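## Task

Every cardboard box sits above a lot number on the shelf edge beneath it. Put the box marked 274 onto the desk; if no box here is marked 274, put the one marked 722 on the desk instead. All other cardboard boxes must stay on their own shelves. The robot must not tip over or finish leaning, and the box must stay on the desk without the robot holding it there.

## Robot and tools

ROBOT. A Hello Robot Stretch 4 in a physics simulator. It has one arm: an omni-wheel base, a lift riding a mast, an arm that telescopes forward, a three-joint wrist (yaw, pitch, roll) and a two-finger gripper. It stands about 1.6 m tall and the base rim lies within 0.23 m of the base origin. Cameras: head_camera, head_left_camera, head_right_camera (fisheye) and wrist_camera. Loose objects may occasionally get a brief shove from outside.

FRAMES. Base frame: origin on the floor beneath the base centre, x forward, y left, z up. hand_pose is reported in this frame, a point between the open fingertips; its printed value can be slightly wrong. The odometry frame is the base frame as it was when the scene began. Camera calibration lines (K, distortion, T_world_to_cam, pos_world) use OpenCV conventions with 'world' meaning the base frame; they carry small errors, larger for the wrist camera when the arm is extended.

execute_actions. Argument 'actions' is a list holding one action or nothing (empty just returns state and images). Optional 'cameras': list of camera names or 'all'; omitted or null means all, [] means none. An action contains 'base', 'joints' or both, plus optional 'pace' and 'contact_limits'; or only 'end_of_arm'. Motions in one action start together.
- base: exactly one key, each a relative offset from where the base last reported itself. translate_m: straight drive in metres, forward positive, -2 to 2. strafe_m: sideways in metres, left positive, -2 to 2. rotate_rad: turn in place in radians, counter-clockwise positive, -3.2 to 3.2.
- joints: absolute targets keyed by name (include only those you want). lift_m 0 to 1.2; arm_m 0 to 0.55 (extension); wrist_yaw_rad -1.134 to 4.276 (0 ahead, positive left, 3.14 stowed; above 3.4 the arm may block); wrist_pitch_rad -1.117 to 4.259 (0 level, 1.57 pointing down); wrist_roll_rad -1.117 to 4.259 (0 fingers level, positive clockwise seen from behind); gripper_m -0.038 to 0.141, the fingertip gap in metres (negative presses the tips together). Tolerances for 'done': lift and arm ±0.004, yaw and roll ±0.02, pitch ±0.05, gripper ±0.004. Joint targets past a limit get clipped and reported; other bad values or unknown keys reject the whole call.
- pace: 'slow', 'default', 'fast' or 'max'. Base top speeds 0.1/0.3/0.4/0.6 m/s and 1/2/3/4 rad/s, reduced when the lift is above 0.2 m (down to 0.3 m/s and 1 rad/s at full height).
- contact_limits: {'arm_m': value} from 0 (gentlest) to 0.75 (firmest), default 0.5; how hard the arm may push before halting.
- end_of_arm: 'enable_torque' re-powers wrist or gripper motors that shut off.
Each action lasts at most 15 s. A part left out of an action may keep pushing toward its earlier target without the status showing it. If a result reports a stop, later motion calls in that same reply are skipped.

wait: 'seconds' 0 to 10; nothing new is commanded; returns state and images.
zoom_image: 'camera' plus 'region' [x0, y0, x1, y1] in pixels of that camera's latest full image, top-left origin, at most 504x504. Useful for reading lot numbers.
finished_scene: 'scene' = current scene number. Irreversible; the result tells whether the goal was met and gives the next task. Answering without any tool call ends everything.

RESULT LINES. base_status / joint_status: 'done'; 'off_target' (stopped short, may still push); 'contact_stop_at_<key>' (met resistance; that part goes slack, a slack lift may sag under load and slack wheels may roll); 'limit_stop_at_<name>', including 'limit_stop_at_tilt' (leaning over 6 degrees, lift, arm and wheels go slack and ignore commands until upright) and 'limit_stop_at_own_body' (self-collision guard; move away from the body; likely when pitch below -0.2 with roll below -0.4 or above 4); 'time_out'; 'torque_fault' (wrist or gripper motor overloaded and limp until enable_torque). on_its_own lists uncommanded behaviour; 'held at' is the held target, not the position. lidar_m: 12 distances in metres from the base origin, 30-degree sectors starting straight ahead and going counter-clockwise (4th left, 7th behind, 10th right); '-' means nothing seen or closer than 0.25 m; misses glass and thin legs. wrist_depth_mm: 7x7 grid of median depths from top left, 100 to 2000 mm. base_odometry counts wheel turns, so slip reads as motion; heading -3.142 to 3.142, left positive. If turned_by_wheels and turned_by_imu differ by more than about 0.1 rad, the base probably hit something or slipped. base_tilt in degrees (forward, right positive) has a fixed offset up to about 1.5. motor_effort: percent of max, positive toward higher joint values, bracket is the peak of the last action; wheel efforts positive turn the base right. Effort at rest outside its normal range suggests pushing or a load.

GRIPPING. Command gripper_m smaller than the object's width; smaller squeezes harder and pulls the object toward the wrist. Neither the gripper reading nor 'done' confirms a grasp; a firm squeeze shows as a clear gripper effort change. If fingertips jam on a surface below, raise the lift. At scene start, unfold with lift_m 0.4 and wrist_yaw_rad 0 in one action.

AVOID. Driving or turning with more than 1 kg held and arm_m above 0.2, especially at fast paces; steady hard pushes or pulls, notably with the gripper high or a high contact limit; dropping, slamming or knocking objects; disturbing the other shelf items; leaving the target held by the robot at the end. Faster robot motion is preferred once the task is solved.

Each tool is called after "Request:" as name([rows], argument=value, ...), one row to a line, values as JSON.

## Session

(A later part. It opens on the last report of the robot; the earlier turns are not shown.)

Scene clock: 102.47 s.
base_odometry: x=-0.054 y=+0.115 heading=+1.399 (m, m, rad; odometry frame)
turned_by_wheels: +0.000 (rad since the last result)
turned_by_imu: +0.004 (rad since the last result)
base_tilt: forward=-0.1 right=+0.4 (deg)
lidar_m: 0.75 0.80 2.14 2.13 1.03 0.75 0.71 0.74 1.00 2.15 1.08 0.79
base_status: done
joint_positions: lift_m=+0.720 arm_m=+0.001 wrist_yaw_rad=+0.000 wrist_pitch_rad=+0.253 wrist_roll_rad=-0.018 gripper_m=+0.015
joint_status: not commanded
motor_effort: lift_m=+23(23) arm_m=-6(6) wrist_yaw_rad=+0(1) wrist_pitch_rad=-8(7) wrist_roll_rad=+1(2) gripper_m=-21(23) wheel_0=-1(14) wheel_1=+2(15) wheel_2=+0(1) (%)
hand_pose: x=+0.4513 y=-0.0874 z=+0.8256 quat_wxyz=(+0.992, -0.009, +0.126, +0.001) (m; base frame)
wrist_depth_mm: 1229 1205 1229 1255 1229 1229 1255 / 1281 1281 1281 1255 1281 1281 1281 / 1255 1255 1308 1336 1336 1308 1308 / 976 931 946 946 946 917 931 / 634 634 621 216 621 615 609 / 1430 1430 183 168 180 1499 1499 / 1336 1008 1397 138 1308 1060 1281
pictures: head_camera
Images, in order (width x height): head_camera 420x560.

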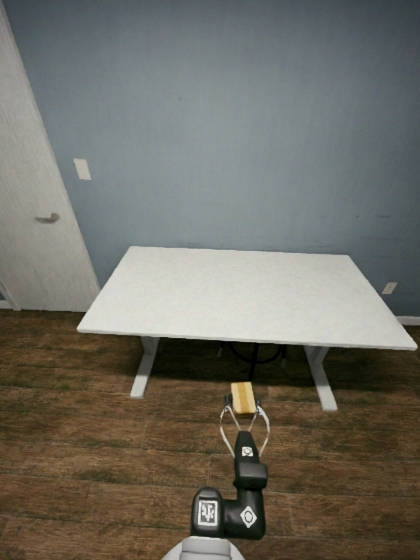

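Request:
execute_actions([
  {"base":{"translate_m":0.2},"joints":{"arm_m":0.3}},
], cameras=[])

Request:
execute_actions([
  {"joints":{"lift_m":0.645}},
], cameras=[])

Request:
execute_actions([
  {"joints":{"gripper_m":0.13}},
], cameras=[])

Request:
execute_actions([
  {"joints":{"arm_m":0.1,"lift_m":0.7}},
], cameras=["head_camera"])

Scene clock: 106.17 s.
base_odometry: x=-0.020 y=+0.312 heading=+1.399 (m, m, rad; odometry frame)
turned_by_wheels: +0.000 (rad since the last result)
turned_by_imu: +0.000 (rad since the last result)
base_tilt: forward=+0.0 right=+0.4 (deg)
lidar_m: 0.56 0.57 0.82 2.14 1.34 0.95 0.91 0.95 1.29 2.13 0.80 0.59
base_status: done
joint_positions: lift_m=+0.720 arm_m=+0.299 wrist_yaw_rad=+0.000 wrist_pitch_rad=+0.253 wrist_roll_rad=-0.018 gripper_m=+0.015
joint_status: all done
motor_effort: lift_m=+23(23) arm_m=+6(5) wrist_yaw_rad=-1(1) wrist_pitch_rad=-8(7) wrist_roll_rad=+3(1) gripper_m=-20(18) wheel_0=+3(8) wheel_1=+3(7) wheel_2=-2(9) (%)
hand_pose: x=+0.7491 y=-0.0874 z=+0.8257 quat_wxyz=(+0.992, -0.009, +0.126, +0.001) (m; base frame)
wrist_depth_mm: 750 768 768 768 768 768 788 / 778 778 798 798 798 788 809 / 798 809 820 820 831 831 842 / 831 831 831 842 842 842 854 / 574 569 569 217 564 559 549 / 407 407 182 168 179 402 397 / 325 290 319 138 309 298 324
pictures: none
No camera images: the call's "cameras" was empty. Leave "cameras" out to get every camera's image.

Scene clock: 107.43 s.
base_odometry: x=-0.020 y=+0.312 heading=+1.399 (m, m, rad; odometry frame)
turned_by_wheels: +0.000 (rad since the last result)
turned_by_imu: +0.000 (rad since the last result)
base_tilt: forward=+0.1 right=+0.5 (deg)
lidar_m: 0.56 0.58 0.80 2.14 1.36 0.97 0.92 0.95 1.29 2.13 0.79 0.60
base_status: not commanded
joint_positions: lift_m=+0.645 arm_m=+0.299 wrist_yaw_rad=+0.000 wrist_pitch_rad=+0.253 wrist_roll_rad=-0.018 gripper_m=+0.015
joint_status: all done
motor_effort: lift_m=+14(21) arm_m=+6(6) wrist_yaw_rad=-1(1) wrist_pitch_rad=-8(7) wrist_roll_rad=+1(3) gripper_m=-19(21) wheel_0=+3(4) wheel_1=+3(3) wheel_2=-2(2) (%)
hand_pose: x=+0.7491 y=-0.0874 z=+0.7513 quat_wxyz=(+0.992, -0.009, +0.126, +0.001) (m; base frame)
wrist_depth_mm: 759 750 759 768 768 778 768 / 778 788 809 788 798 798 809 / 809 809 820 820 831 831 820 / 627 621 621 609 603 603 591 / 377 377 375 216 370 364 362 / 267 268 182 168 179 263 262 / 212 191 208 138 202 195 211
pictures: none
No camera images: the call's "cameras" was empty. Leave "cameras" out to get every camera's image.

Scene clock: 109.50 s.
base_odometry: x=-0.020 y=+0.312 heading=+1.399 (m, m, rad; odometry frame)
turned_by_wheels: +0.000 (rad since the last result)
turned_by_imu: +0.000 (rad since the last result)
base_tilt: forward=+0.0 right=+0.5 (deg)
lidar_m: 0.57 0.59 0.82 2.14 1.34 0.98 0.91 0.95 1.27 2.13 0.81 0.58
base_status: not commanded
joint_positions: lift_m=+0.645 arm_m=+0.299 wrist_yaw_rad=+0.000 wrist_pitch_rad=+0.253 wrist_roll_rad=-0.018 gripper_m=+0.130
joint_status: all done
motor_effort: lift_m=+15(15) arm_m=+6(6) wrist_yaw_rad=-2(1) wrist_pitch_rad=-6(7) wrist_roll_rad=+2(3) gripper_m=-3(21) wheel_0=+3(3) wheel_1=+3(4) wheel_2=-2(2) (%)
hand_pose: x=+0.7492 y=-0.0874 z=+0.7515 quat_wxyz=(+0.992, -0.009, +0.126, +0.001) (m; base frame)
wrist_depth_mm: 750 759 768 768 768 768 778 / 768 778 788 788 798 820 809 / 798 809 820 820 820 831 831 / 640 634 621 615 615 603 597 / 379 379 375 242 368 366 366 / 267 240 213 182 214 250 263 / 213 201 208 121 208 198 213
pictures: none
No camera images: the call's "cameras" was empty. Leave "cameras" out to get every camera's image.

Scene clock: 111.20 s.
base_odometry: x=-0.020 y=+0.312 heading=+1.399 (m, m, rad; odometry frame)
turned_by_wheels: +0.000 (rad since the last result)
turned_by_imu: +0.000 (rad since the last result)
base_tilt: forward=-0.2 right=+0.5 (deg)
lidar_m: 0.56 0.58 0.82 2.13 1.33 0.96 0.91 0.94 1.28 2.12 0.80 0.58
base_status: not commanded
joint_positions: lift_m=+0.700 arm_m=+0.101 wrist_yaw_rad=+0.000 wrist_pitch_rad=+0.252 wrist_roll_rad=-0.018 gripper_m=+0.130
joint_status: all done
motor_effort: lift_m=+24(25) arm_m=-7(6) wrist_yaw_rad=+0(1) wrist_pitch_rad=-6(6) wrist_roll_rad=+2(3) gripper_m=+0(1) wheel_0=+3(4) wheel_1=+3(3) wheel_2=-2(2) (%)
hand_pose: x=+0.5514 y=-0.0874 z=+0.8058 quat_wxyz=(+0.992, -0.009, +0.126, +0.001) (m; base frame)
wrist_depth_mm: 931 946 960 960 960 960 976 / 960 960 991 991 976 991 991 / 1008 1025 1025 1025 1008 1025 1042 / 878 878 854 854 831 831 820 / 521 525 521 421 517 517 508 / 373 336 334 375 334 347 364 / 296 279 290 121 289 276 290
pictures: head_camera
Images, in order (width x height): head_camera 420x560.

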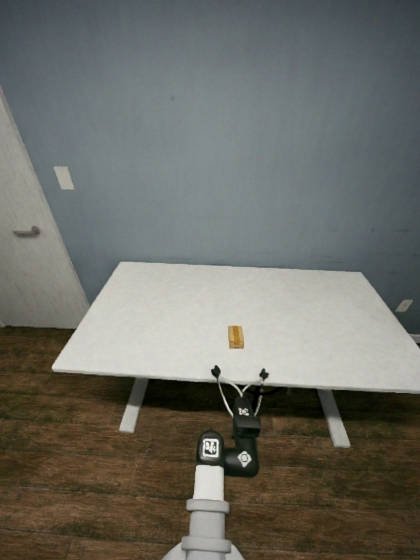

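Request:
finished_scene(scene=2)

The scene is finished: the task was done.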